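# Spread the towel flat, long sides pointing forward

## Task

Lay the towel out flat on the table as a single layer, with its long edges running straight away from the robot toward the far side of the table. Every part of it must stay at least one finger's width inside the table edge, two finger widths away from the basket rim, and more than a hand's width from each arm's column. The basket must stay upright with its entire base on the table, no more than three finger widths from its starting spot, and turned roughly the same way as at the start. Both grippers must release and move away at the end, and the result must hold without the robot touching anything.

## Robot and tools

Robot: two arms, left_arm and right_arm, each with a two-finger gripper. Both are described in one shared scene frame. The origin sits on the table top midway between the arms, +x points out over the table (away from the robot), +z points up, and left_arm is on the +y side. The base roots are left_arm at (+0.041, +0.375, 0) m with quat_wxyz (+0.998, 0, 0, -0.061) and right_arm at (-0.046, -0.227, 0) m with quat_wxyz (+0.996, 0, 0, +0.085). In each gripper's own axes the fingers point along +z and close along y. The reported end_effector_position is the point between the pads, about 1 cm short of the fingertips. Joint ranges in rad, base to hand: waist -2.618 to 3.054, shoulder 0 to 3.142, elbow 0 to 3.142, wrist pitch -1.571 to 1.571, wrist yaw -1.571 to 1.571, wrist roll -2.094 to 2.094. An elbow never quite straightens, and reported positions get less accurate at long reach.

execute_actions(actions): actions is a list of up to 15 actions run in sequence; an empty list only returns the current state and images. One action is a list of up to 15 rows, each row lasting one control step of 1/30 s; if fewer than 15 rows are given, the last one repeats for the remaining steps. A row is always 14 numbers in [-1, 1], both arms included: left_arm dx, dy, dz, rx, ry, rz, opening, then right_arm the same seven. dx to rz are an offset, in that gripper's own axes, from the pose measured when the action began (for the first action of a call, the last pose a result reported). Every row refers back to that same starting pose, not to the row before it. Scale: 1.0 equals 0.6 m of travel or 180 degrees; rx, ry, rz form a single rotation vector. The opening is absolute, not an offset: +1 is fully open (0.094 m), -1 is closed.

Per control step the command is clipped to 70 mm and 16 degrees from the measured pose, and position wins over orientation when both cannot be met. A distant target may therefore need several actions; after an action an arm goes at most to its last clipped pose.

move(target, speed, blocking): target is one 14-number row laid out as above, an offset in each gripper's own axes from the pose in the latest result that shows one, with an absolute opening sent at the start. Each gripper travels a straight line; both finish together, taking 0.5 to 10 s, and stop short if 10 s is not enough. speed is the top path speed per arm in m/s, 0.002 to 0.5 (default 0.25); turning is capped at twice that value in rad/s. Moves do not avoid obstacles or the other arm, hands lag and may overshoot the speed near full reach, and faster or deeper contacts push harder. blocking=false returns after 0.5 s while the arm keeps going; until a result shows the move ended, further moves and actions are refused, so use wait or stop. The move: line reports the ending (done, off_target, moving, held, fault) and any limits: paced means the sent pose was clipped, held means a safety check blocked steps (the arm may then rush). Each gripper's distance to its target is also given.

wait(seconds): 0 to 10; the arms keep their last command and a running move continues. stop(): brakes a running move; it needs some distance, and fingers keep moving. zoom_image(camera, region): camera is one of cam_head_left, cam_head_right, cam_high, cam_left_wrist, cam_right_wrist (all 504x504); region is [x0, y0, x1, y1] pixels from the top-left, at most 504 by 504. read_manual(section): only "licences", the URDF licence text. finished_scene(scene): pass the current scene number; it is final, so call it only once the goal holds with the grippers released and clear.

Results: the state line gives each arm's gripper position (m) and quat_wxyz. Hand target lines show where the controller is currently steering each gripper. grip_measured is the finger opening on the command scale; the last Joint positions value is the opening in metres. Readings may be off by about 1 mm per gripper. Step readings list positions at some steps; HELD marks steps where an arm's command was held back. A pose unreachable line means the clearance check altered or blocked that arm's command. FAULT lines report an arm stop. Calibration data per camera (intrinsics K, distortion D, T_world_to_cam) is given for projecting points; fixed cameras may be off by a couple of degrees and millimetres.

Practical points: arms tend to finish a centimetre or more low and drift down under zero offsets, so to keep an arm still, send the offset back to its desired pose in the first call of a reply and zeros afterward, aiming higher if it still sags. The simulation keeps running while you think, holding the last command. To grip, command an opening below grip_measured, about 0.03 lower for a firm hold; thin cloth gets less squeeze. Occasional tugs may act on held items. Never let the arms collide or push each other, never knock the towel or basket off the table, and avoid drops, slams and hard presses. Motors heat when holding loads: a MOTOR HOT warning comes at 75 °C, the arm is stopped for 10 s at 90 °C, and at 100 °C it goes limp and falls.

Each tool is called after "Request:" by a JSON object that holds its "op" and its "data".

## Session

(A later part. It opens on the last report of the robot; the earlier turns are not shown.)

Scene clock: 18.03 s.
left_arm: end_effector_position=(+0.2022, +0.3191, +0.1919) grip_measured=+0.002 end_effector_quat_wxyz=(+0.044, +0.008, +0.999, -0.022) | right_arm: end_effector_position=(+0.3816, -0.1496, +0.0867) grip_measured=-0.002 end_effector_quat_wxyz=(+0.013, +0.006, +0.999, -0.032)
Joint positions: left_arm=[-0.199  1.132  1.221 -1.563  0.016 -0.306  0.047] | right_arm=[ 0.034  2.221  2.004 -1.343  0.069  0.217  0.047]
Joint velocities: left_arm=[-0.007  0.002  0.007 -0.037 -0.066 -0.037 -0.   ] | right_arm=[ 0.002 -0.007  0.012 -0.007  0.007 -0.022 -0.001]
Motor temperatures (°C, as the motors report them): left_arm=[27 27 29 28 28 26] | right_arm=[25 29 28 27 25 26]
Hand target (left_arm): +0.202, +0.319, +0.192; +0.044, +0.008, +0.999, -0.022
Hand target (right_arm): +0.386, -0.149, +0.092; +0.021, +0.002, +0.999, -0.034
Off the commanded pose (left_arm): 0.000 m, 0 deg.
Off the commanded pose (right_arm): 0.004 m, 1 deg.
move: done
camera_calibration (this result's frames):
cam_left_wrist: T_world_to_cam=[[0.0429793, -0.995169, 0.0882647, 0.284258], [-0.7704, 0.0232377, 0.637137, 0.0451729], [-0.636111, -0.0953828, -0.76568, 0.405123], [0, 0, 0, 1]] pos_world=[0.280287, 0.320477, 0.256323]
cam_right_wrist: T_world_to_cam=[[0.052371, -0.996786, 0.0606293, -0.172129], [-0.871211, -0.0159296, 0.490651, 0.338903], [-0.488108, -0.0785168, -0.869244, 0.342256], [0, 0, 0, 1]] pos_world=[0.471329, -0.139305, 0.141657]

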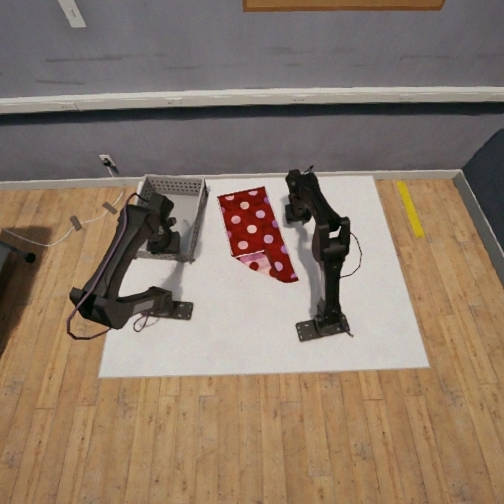

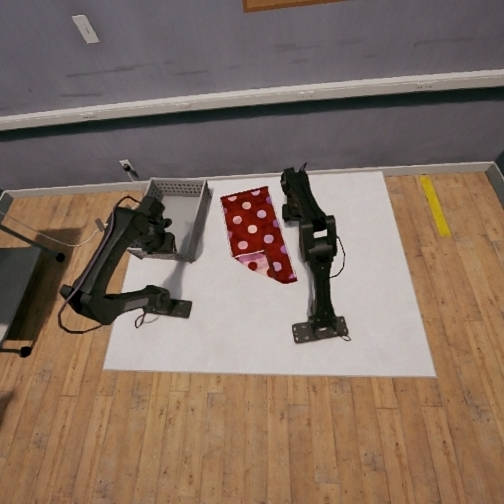

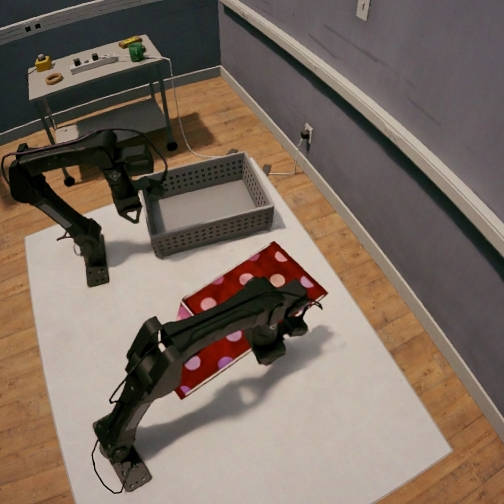

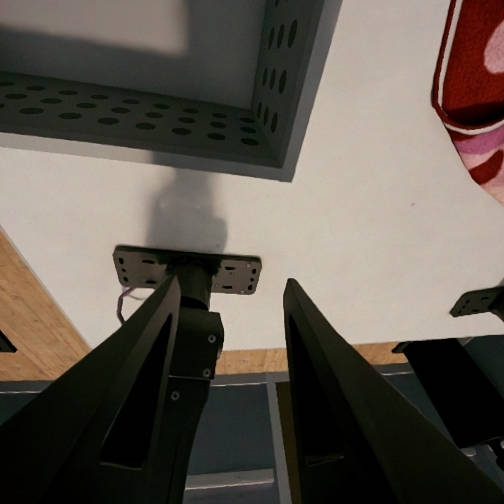

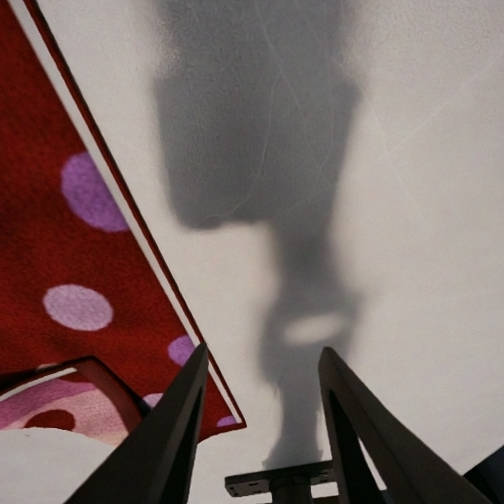

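Request:
{"op": "move", "data": {"target": [0,0,0,0,0,0,0,0.165,0.19,0.03,0.02,0,0,-0.3]}}

Scene clock: 19.33 s.
left_arm: end_effector_position=(+0.2022, +0.3191, +0.1919) grip_measured=+0.002 end_effector_quat_wxyz=(+0.044, +0.008, +0.999, -0.022) | right_arm: end_effector_position=(+0.2792, -0.0307, +0.0540) grip_measured=-0.298 end_effector_quat_wxyz=(-0.007, -0.002, +0.998, -0.060)
Joint positions: left_arm=[-0.199  1.132  1.221 -1.563  0.016 -0.306  0.047] | right_arm=[ 0.413  2.091  1.663 -1.221  0.093  0.584  0.033]
Joint velocities: left_arm=[ 0.002 -0.012 -0.002  0.007 -0.007 -0.051 -0.001] | right_arm=[-0.007 -0.027 -0.007  0.051 -0.022 -0.007  0.002]
Motor temperatures (°C, as the motors report them): left_arm=[27 27 29 28 28 26] | right_arm=[25 30 28 27 25 26]
Hand target (left_arm): +0.202, +0.319, +0.192; +0.044, +0.008, +0.999, -0.022
Hand target (right_arm): +0.283, -0.034, +0.059; +0.008, +0.007, +0.998, -0.060
Off the commanded pose (left_arm): 0.000 m, 0 deg.
Off the commanded pose (right_arm): 0.009 m, 2 deg.
move: done
camera_calibration (this result's frames):
cam_left_wrist: T_world_to_cam=[[0.0429793, -0.995169, 0.0882647, 0.284258], [-0.7704, 0.0232377, 0.637137, 0.0451729], [-0.636111, -0.0953828, -0.76568, 0.405123], [0, 0, 0, 1]] pos_world=[0.280287, 0.320477, 0.256323]
cam_right_wrist: T_world_to_cam=[[0.0695796, -0.991064, 0.113802, -0.0538207], [-0.851101, 0.000531658, 0.525002, 0.260631], [-0.520371, -0.133386, -0.843458, 0.279097], [0, 0, 0, 1]] pos_world=[0.370802, -0.0162507, 0.104699]

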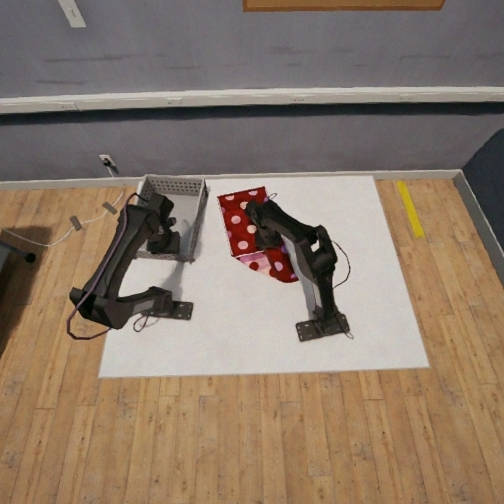

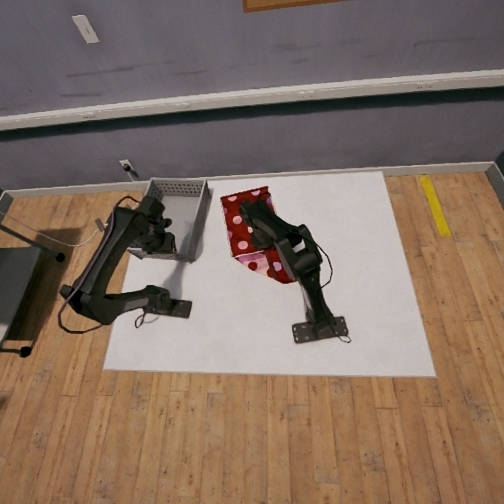

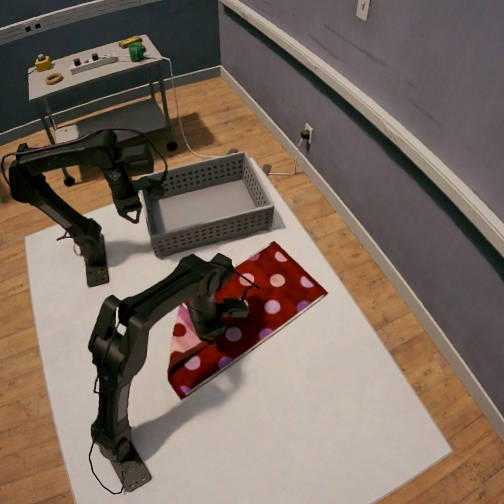

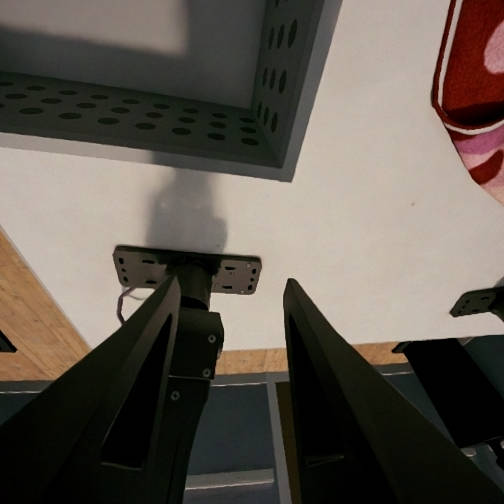

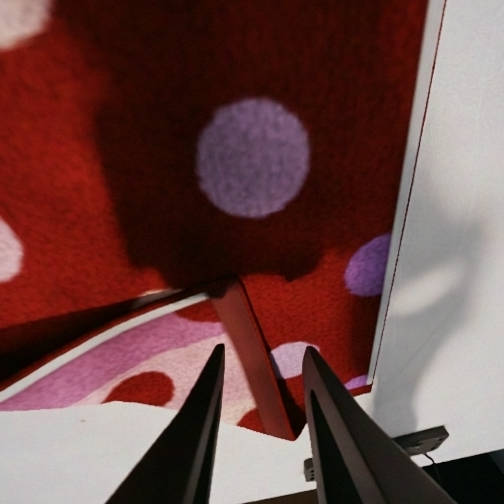

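Request:
{"op": "move", "data": {"target": [0,0,0,0,0,0,0,-0.015,0.016,0.056,0,0,0,-0.3], "speed": 0.06}}

Request:
{"op": "move", "data": {"target": [0,0,0,0,0,0,0,0,0,0,0,0,0,-1]}}

Request:
{"op": "move", "data": {"target": [0,0,0,0,0,0,0,0.08,0.04,-0.12,0,0,0,-1], "speed": 0.1}}

Scene clock: 20.33 s.
left_arm: end_effector_position=(+0.2022, +0.3191, +0.1919) grip_measured=+0.002 end_effector_quat_wxyz=(+0.044, +0.008, +0.999, -0.022) | right_arm: end_effector_position=(+0.2839, -0.0275, +0.0247) grip_measured=-0.298 end_effector_quat_wxyz=(-0.013, -0.001, +0.998, -0.064)
Joint positions: left_arm=[-0.199  1.132  1.221 -1.563  0.016 -0.306  0.047] | right_arm=[ 0.413  2.155  1.644 -1.153  0.093  0.586  0.033]
Joint velocities: left_arm=[-0.007  0.002 -0.017 -0.007  0.022  0.022 -0.001] | right_arm=[-0.017  0.002  0.017 -0.037 -0.007  0.037  0.   ]
Motor temperatures (°C, as the motors report them): left_arm=[27 27 29 28 28 26] | right_arm=[25 30 28 27 25 26]
Hand target (left_arm): +0.202, +0.319, +0.192; +0.044, +0.008, +0.999, -0.022
Hand target (right_arm): +0.287, -0.026, +0.019; -0.007, -0.002, +0.998, -0.060
Off the commanded pose (left_arm): 0.000 m, 0 deg.
Off the commanded pose (right_arm): 0.007 m, 1 deg.
move: done
camera_calibration (this result's frames):
cam_left_wrist: T_world_to_cam=[[0.0429793, -0.995169, 0.0882647, 0.284258], [-0.7704, 0.0232377, 0.637137, 0.0451729], [-0.636111, -0.0953828, -0.76568, 0.405123], [0, 0, 0, 1]] pos_world=[0.280287, 0.320477, 0.256323]
cam_right_wrist: T_world_to_cam=[[0.0696116, -0.990208, 0.121008, -0.047746], [-0.843879, 0.00623804, 0.536497, 0.277822], [-0.531998, -0.139463, -0.835181, 0.260189], [0, 0, 0, 1]] pos_world=[0.376192, -0.0127248, 0.0740324]

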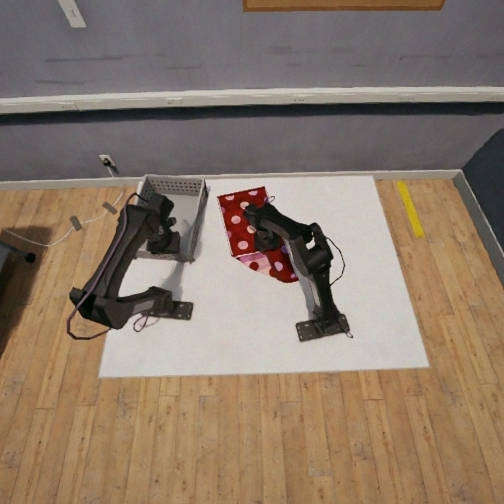

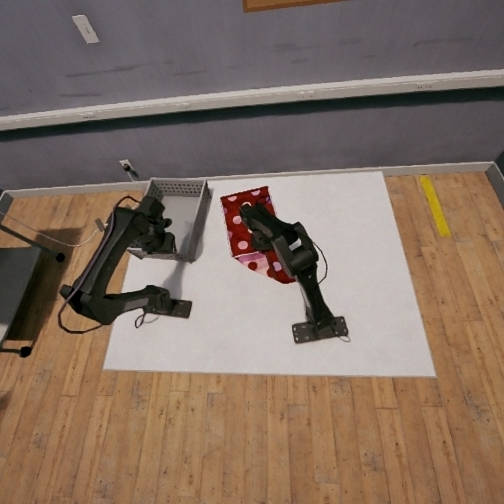

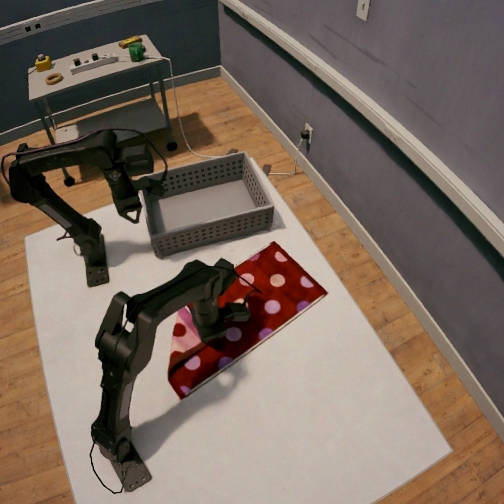

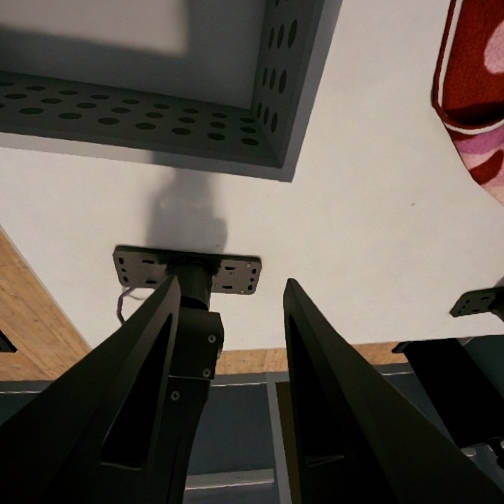

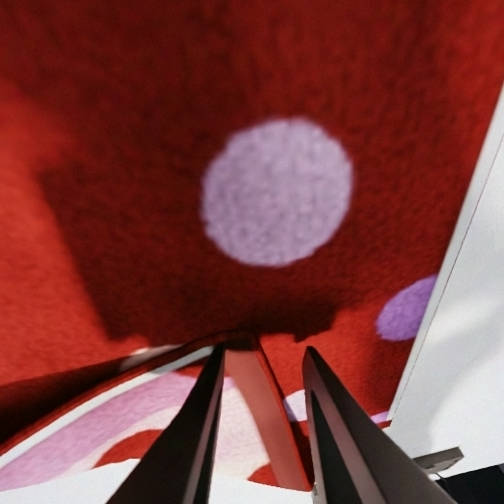

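Scene clock: 20.83 s.
left_arm: end_effector_position=(+0.2022, +0.3191, +0.1919) grip_measured=+0.002 end_effector_quat_wxyz=(+0.044, +0.008, +0.999, -0.022) | right_arm: end_effector_position=(+0.2835, -0.0271, +0.0247) grip_measured=-0.985 end_effector_quat_wxyz=(-0.014, -0.001, +0.998, -0.063)
Joint positions: left_arm=[-0.199  1.132  1.221 -1.563  0.016 -0.306  0.047] | right_arm=[ 0.413  2.155  1.644 -1.154  0.09   0.586  0.001]
Joint velocities: left_arm=[-0.012  0.007  0.007 -0.11  -0.066  0.037 -0.001] | right_arm=[-0.017 -0.002 -0.002 -0.037 -0.051 -0.037 -0.   ]
Motor temperatures (°C, as the motors report them): left_arm=[27 27 29 28 28 26] | right_arm=[25 30 28 27 25 26]
Hand target (left_arm): +0.202, +0.319, +0.192; +0.044, +0.008, +0.999, -0.022
Hand target (right_arm): +0.284, -0.028, +0.025; -0.013, -0.001, +0.998, -0.065
Off the commanded pose (left_arm): 0.000 m, 0 deg.
Off the commanded pose (right_arm): 0.001 m, 0 deg.
move: done
camera_calibration (this result's frames):
cam_left_wrist: T_world_to_cam=[[0.0429793, -0.995169, 0.0882647, 0.284258], [-0.7704, 0.0232377, 0.637137, 0.0451729], [-0.636111, -0.0953828, -0.76568, 0.405123], [0, 0, 0, 1]] pos_world=[0.280287, 0.320477, 0.256323]
cam_right_wrist: T_world_to_cam=[[0.069567, -0.990506, 0.118568, -0.0472563], [-0.842806, 0.00523028, 0.538192, 0.277146], [-0.533702, -0.13737, -0.834441, 0.26053], [0, 0, 0, 1]] pos_world=[0.375913, -0.0124683, 0.0738419]

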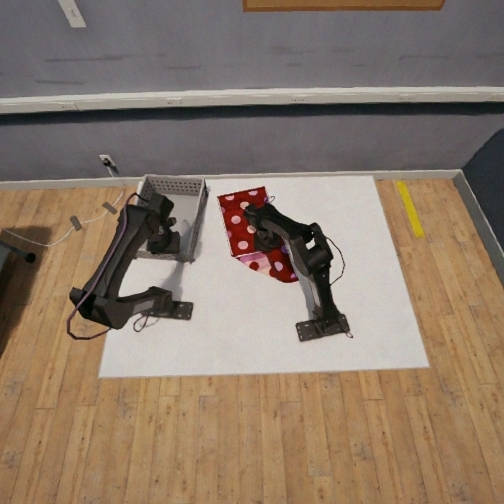

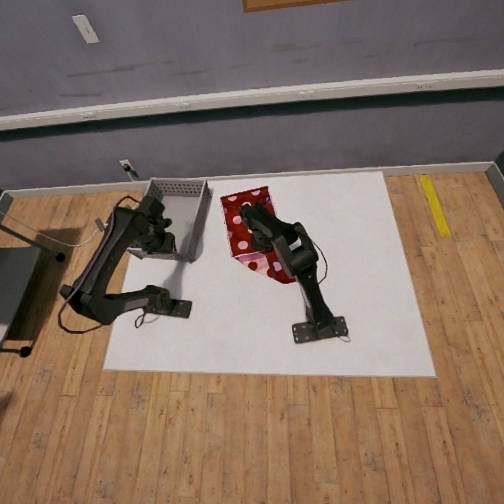

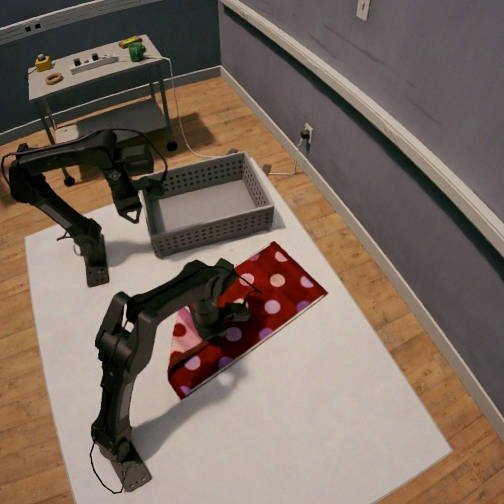

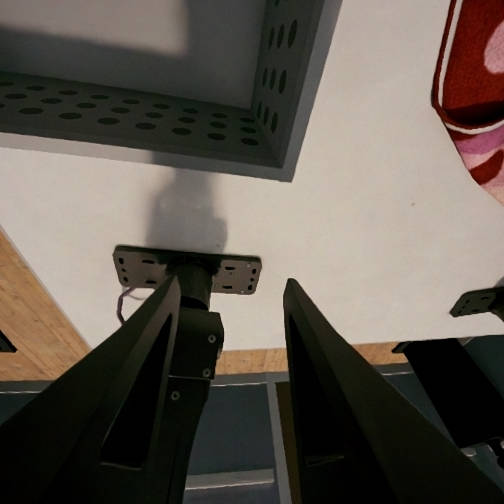

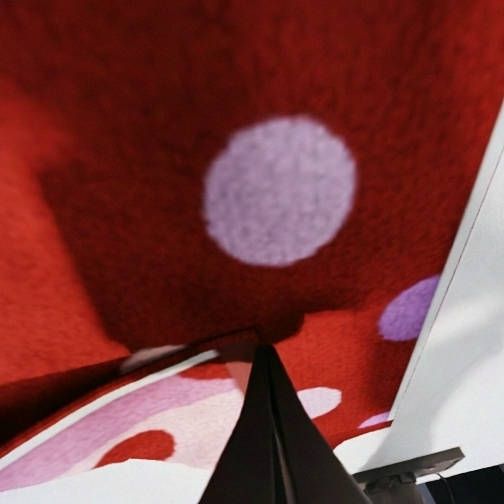

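Scene clock: 22.27 s.
left_arm: end_effector_position=(+0.2022, +0.3191, +0.1919) grip_measured=+0.002 end_effector_quat_wxyz=(+0.044, +0.008, +0.999, -0.022) | right_arm: end_effector_position=(+0.2352, +0.0026, +0.0833) grip_measured=-0.985 end_effector_quat_wxyz=(-0.029, -0.003, +0.997, -0.071)
Joint positions: left_arm=[-0.199  1.132  1.221 -1.563  0.016 -0.306  0.047] | right_arm=[ 0.545  2.066  1.739 -1.38   0.069  0.715  0.001]
Joint velocities: left_arm=[-0.007 -0.007  0.012 -0.051 -0.051  0.007 -0.001] | right_arm=[-0.022  0.017 -0.002 -0.066 -0.007  0.037  0.001]
Motor temperatures (°C, as the motors report them): left_arm=[27 27 29 28 28 26] | right_arm=[25 30 28 27 25 26]
Hand target (left_arm): +0.202, +0.319, +0.192; +0.044, +0.008, +0.999, -0.022
Hand target (right_arm): +0.237, +0.008, +0.094; -0.016, -0.001, +0.998, -0.062
Off the commanded pose (left_arm): 0.000 m, 0 deg.
Off the commanded pose (right_arm): 0.012 m, 2 deg.
move: off_target (right_arm)
camera_calibration (this result's frames):
cam_left_wrist: T_world_to_cam=[[0.0429793, -0.995169, 0.0882647, 0.284258], [-0.7704, 0.0232377, 0.637137, 0.0451729], [-0.636111, -0.0953828, -0.76568, 0.405123], [0, 0, 0, 1]] pos_world=[0.280287, 0.320477, 0.256323]
cam_right_wrist: T_world_to_cam=[[0.0746709, -0.988568, 0.13099, -0.0236784], [-0.827061, 0.011994, 0.561984, 0.199057], [-0.557131, -0.1503, -0.81671, 0.291851], [0, 0, 0, 1]] pos_world=[0.328999, 0.0180701, 0.129592]

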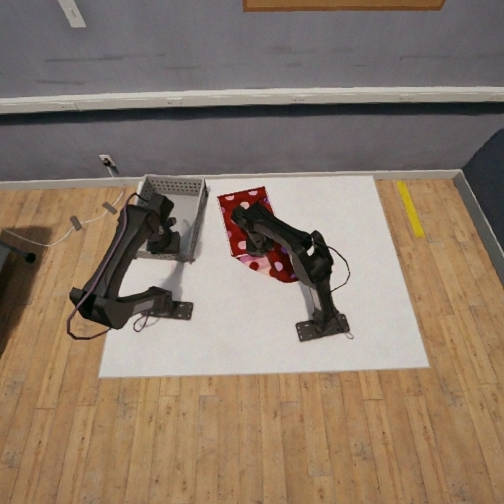

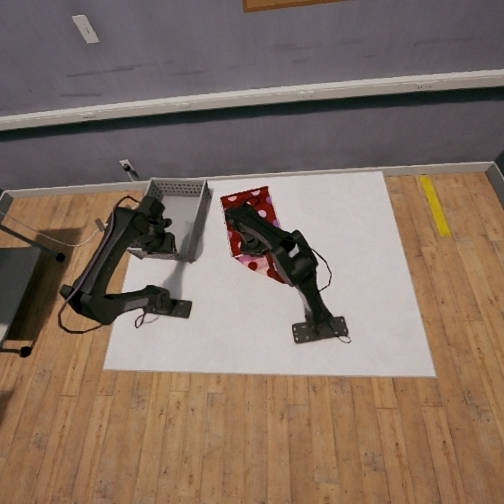

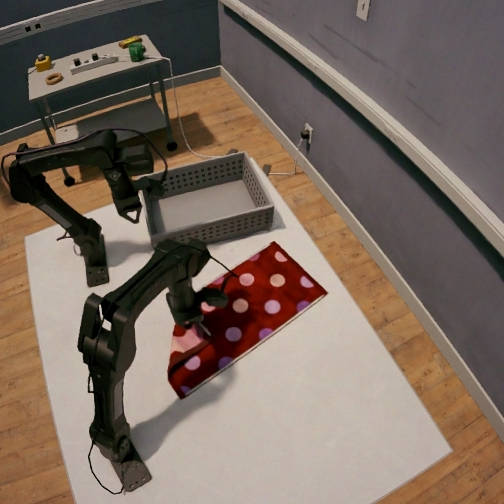

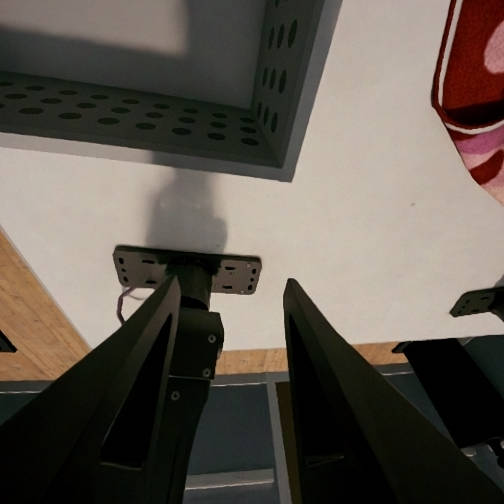

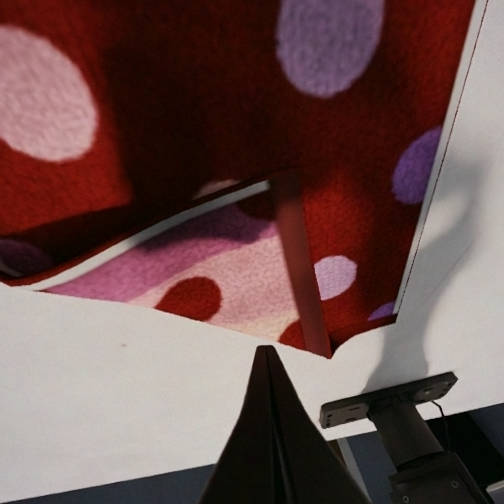

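Request:
{"op": "move", "data": {"target": [0,0,0,0,0,0,0,-0.075,-0.026,0.12,-0.045,-0.018,0,-0.3], "speed": 0.08}}

Request:
{"op": "move", "data": {"target": [0,0,0,0,0,0,0,0,0,0.004,0,0,0,-1]}}

Request:
{"op": "move", "data": {"target": [0,0,0,0,0,0,0,0.05,0.03,-0.1,0,0,0,-1], "speed": 0.1}}

Scene clock: 23.83 s.
left_arm: end_effector_position=(+0.2022, +0.3191, +0.1919) grip_measured=+0.002 end_effector_quat_wxyz=(+0.044, +0.008, +0.999, -0.022) | right_arm: end_effector_position=(+0.2625, -0.0231, +0.0218) grip_measured=-0.302 end_effector_quat_wxyz=(-0.024, -0.009, +1.000, -0.007)
Joint positions: left_arm=[-0.199  1.132  1.221 -1.563  0.016 -0.306  0.047] | right_arm=[ 0.403  2.058  1.486 -1.048 -0.015  0.557  0.033]
Joint velocities: left_arm=[ 0.007 -0.012  0.002 -0.066  0.007 -0.007  0.   ] | right_arm=[-0.002  0.007  0.007  0.022  0.037  0.066 -0.   ]
Motor temperatures (°C, as the motors report them): left_arm=[27 27 29 28 28 26] | right_arm=[25 30 28 27 25 26]
Hand target (left_arm): +0.202, +0.319, +0.192; +0.044, +0.008, +0.999, -0.022
Hand target (right_arm): +0.276, -0.025, +0.013; +0.000, -0.003, +1.000, -0.002
Off the commanded pose (left_arm): 0.000 m, 0 deg.
Off the commanded pose (right_arm): 0.017 m, 3 deg.
move: off_target (right_arm)
camera_calibration (this result's frames):
cam_left_wrist: T_world_to_cam=[[0.0429793, -0.995169, 0.0882647, 0.284258], [-0.7704, 0.0232377, 0.637137, 0.0451729], [-0.636111, -0.0953828, -0.76568, 0.405123], [0, 0, 0, 1]] pos_world=[0.280287, 0.320477, 0.256323]
cam_right_wrist: T_world_to_cam=[[0.0823743, -0.99659, 0.00468382, -0.0425668], [-0.831031, -0.0660941, 0.552286, 0.255899], [-0.550093, -0.0493865, -0.833642, 0.253816], [0, 0, 0, 1]] pos_world=[0.355788, -0.0129732, 0.0704615]

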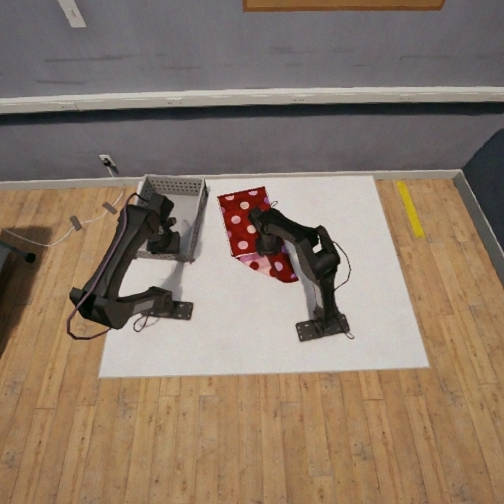

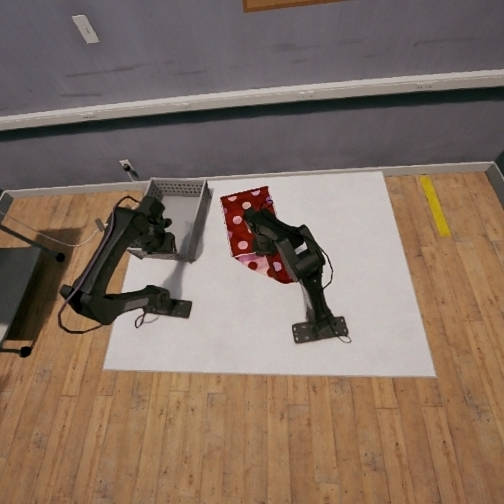

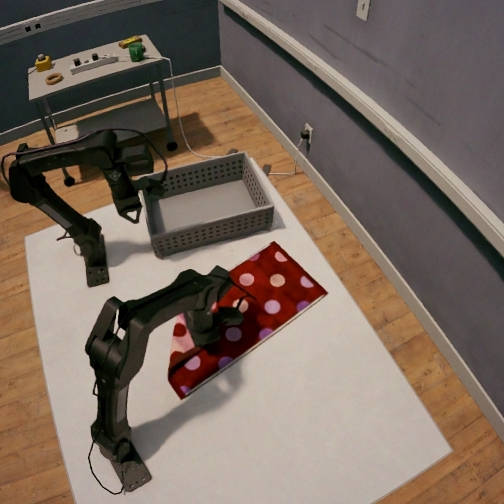

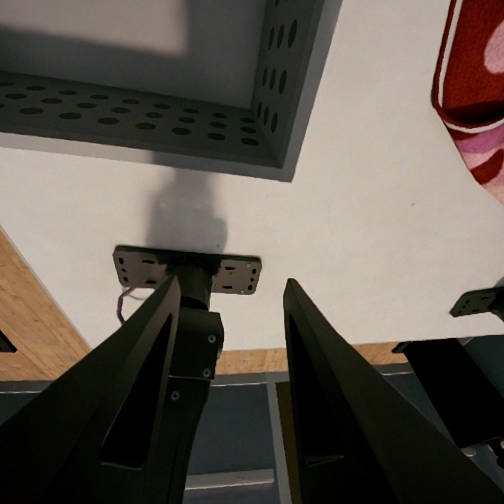

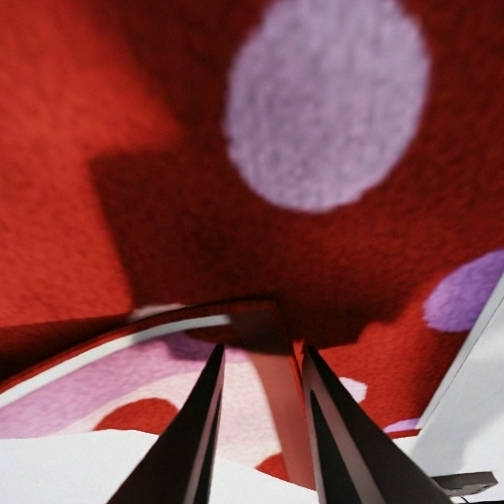

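Scene clock: 24.53 s.
left_arm: end_effector_position=(+0.2022, +0.3191, +0.1919) grip_measured=+0.002 end_effector_quat_wxyz=(+0.044, +0.008, +0.999, -0.022) | right_arm: end_effector_position=(+0.2614, -0.0215, +0.0223) grip_measured=-0.985 end_effector_quat_wxyz=(-0.027, -0.008, +1.000, -0.002)
Joint positions: left_arm=[-0.199  1.132  1.221 -1.563  0.016 -0.306  0.047] | right_arm=[ 0.403  2.057  1.486 -1.049 -0.026  0.557  0.001]
Joint velocities: left_arm=[-0.002 -0.022 -0.007  0.037  0.007 -0.051 -0.001] | right_arm=[ 0.012 -0.002 -0.002 -0.037 -0.022 -0.066 -0.002]
Motor temperatures (°C, as the motors report them): left_arm=[27 27 29 28 28 26] | right_arm=[25 30 28 27 25 26]
Hand target (left_arm): +0.202, +0.319, +0.192; +0.044, +0.008, +0.999, -0.022
Hand target (right_arm): +0.262, -0.023, +0.019; -0.024, -0.008, +1.000, -0.007
Off the commanded pose (left_arm): 0.000 m, 0 deg.
Off the commanded pose (right_arm): 0.003 m, 1 deg.
move: done
camera_calibration (this result's frames):
cam_left_wrist: T_world_to_cam=[[0.0429793, -0.995169, 0.0882647, 0.284258], [-0.7704, 0.0232377, 0.637137, 0.0451729], [-0.636111, -0.0953828, -0.76568, 0.405123], [0, 0, 0, 1]] pos_world=[0.280287, 0.320477, 0.256323]
cam_right_wrist: T_world_to_cam=[[0.0818399, -0.996631, -0.00541641, -0.0404587], [-0.828097, -0.0710226, 0.556068, 0.253929], [-0.554579, -0.0410232, -0.831119, 0.254984], [0, 0, 0, 1]] pos_world=[0.354998, -0.0118274, 0.0705008]

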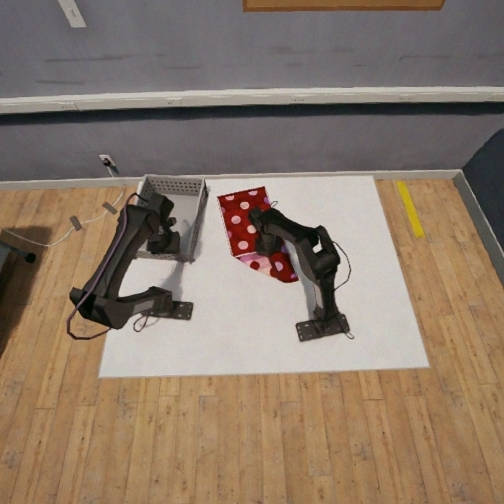

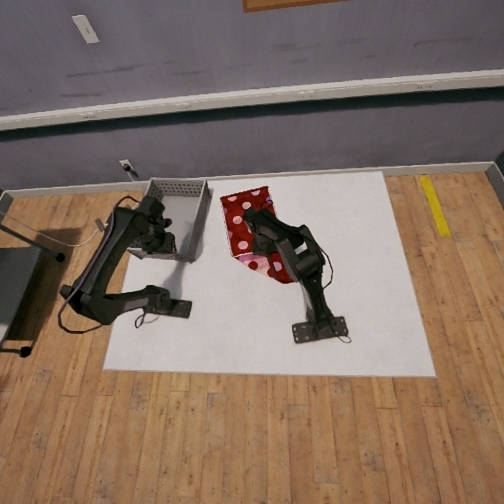

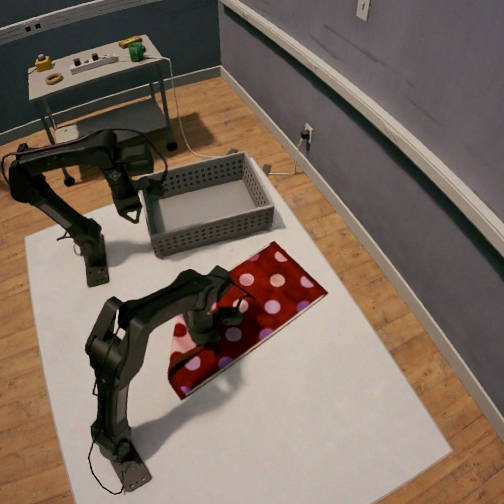

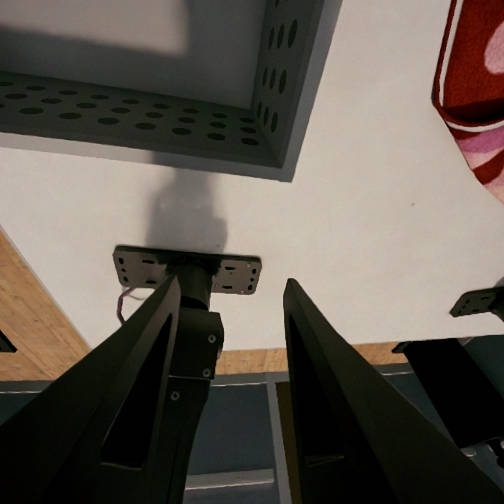

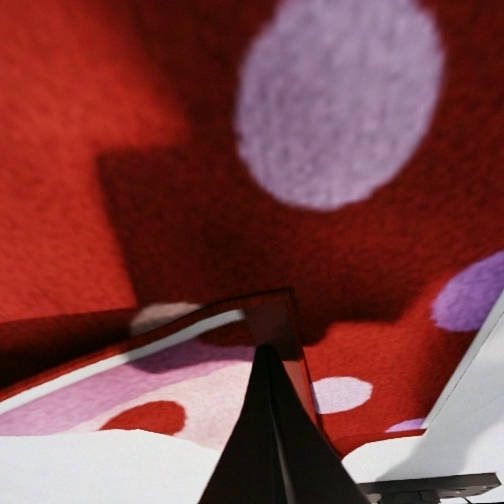

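Scene clock: 25.77 s.
left_arm: end_effector_position=(+0.2022, +0.3191, +0.1919) grip_measured=+0.002 end_effector_quat_wxyz=(+0.044, +0.008, +0.999, -0.022) | right_arm: end_effector_position=(+0.2324, -0.0084, +0.0730) grip_measured=-0.985 end_effector_quat_wxyz=(-0.040, -0.007, +0.999, -0.010)
Joint positions: left_arm=[-0.199  1.132  1.221 -1.563  0.016 -0.306  0.047] | right_arm=[ 0.476  1.976  1.574 -1.245 -0.031  0.631  0.001]
Joint velocities: left_arm=[-0.002 -0.007 -0.002  0.037 -0.007 -0.007  0.   ] | right_arm=[-0.007  0.012 -0.007 -0.066 -0.037 -0.022 -0.   ]
Motor temperatures (°C, as the motors report them): left_arm=[27 27 29 28 28 26] | right_arm=[25 30 28 27 25 26]
Hand target (left_arm): +0.202, +0.319, +0.192; +0.044, +0.008, +0.999, -0.022
Hand target (right_arm): +0.234, -0.002, +0.084; -0.028, -0.008, +1.000, -0.001
Off the commanded pose (left_arm): 0.000 m, 0 deg.
Off the commanded pose (right_arm): 0.012 m, 2 deg.
move: off_target (right_arm)
camera_calibration (this result's frames):
cam_left_wrist: T_world_to_cam=[[0.0429793, -0.995169, 0.0882647, 0.284258], [-0.7704, 0.0232377, 0.637137, 0.0451729], [-0.636111, -0.0953828, -0.76568, 0.405123], [0, 0, 0, 1]] pos_world=[0.280287, 0.320477, 0.256323]
cam_right_wrist: T_world_to_cam=[[0.0801746, -0.996741, 0.0089513, -0.0254198], [-0.813761, -0.060265, 0.578067, 0.19775], [-0.575643, -0.0536305, -0.81594, 0.285262], [0, 0, 0, 1]] pos_world=[0.327168, 0.00187916, 0.118672]

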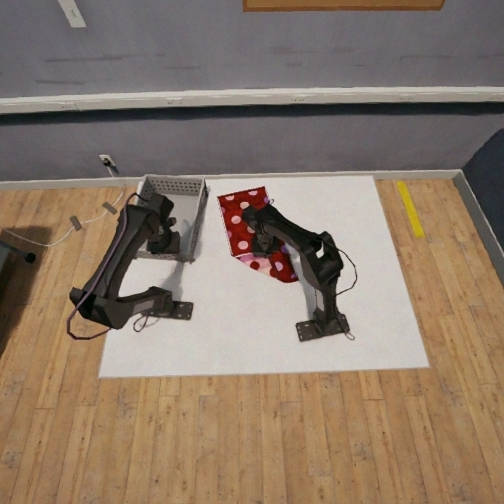

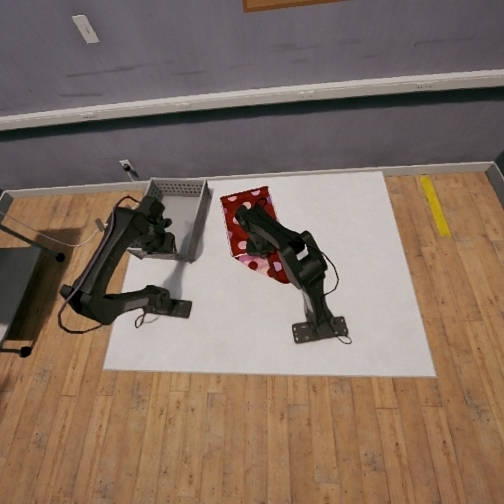

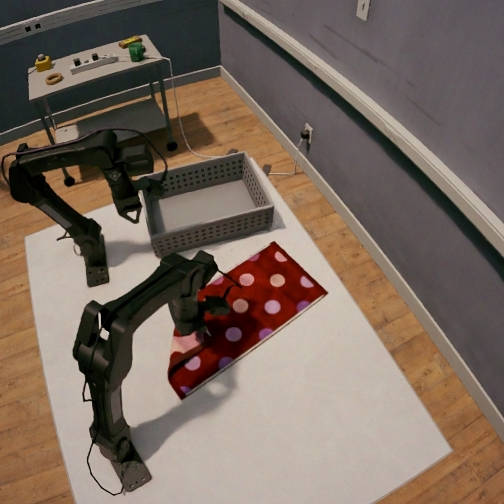

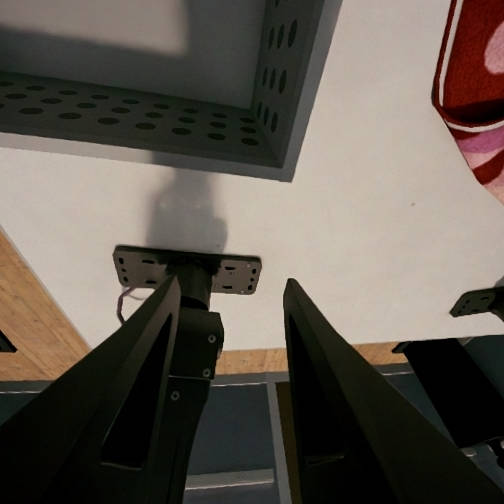

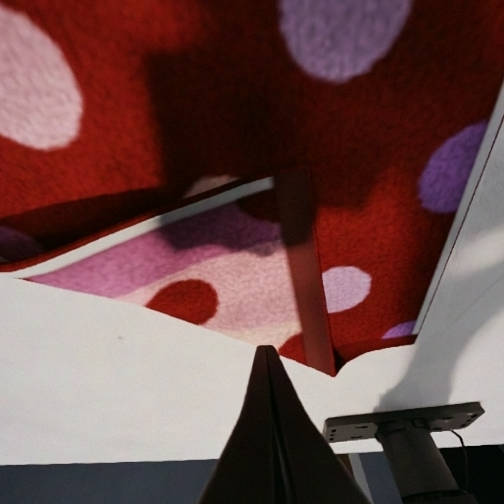

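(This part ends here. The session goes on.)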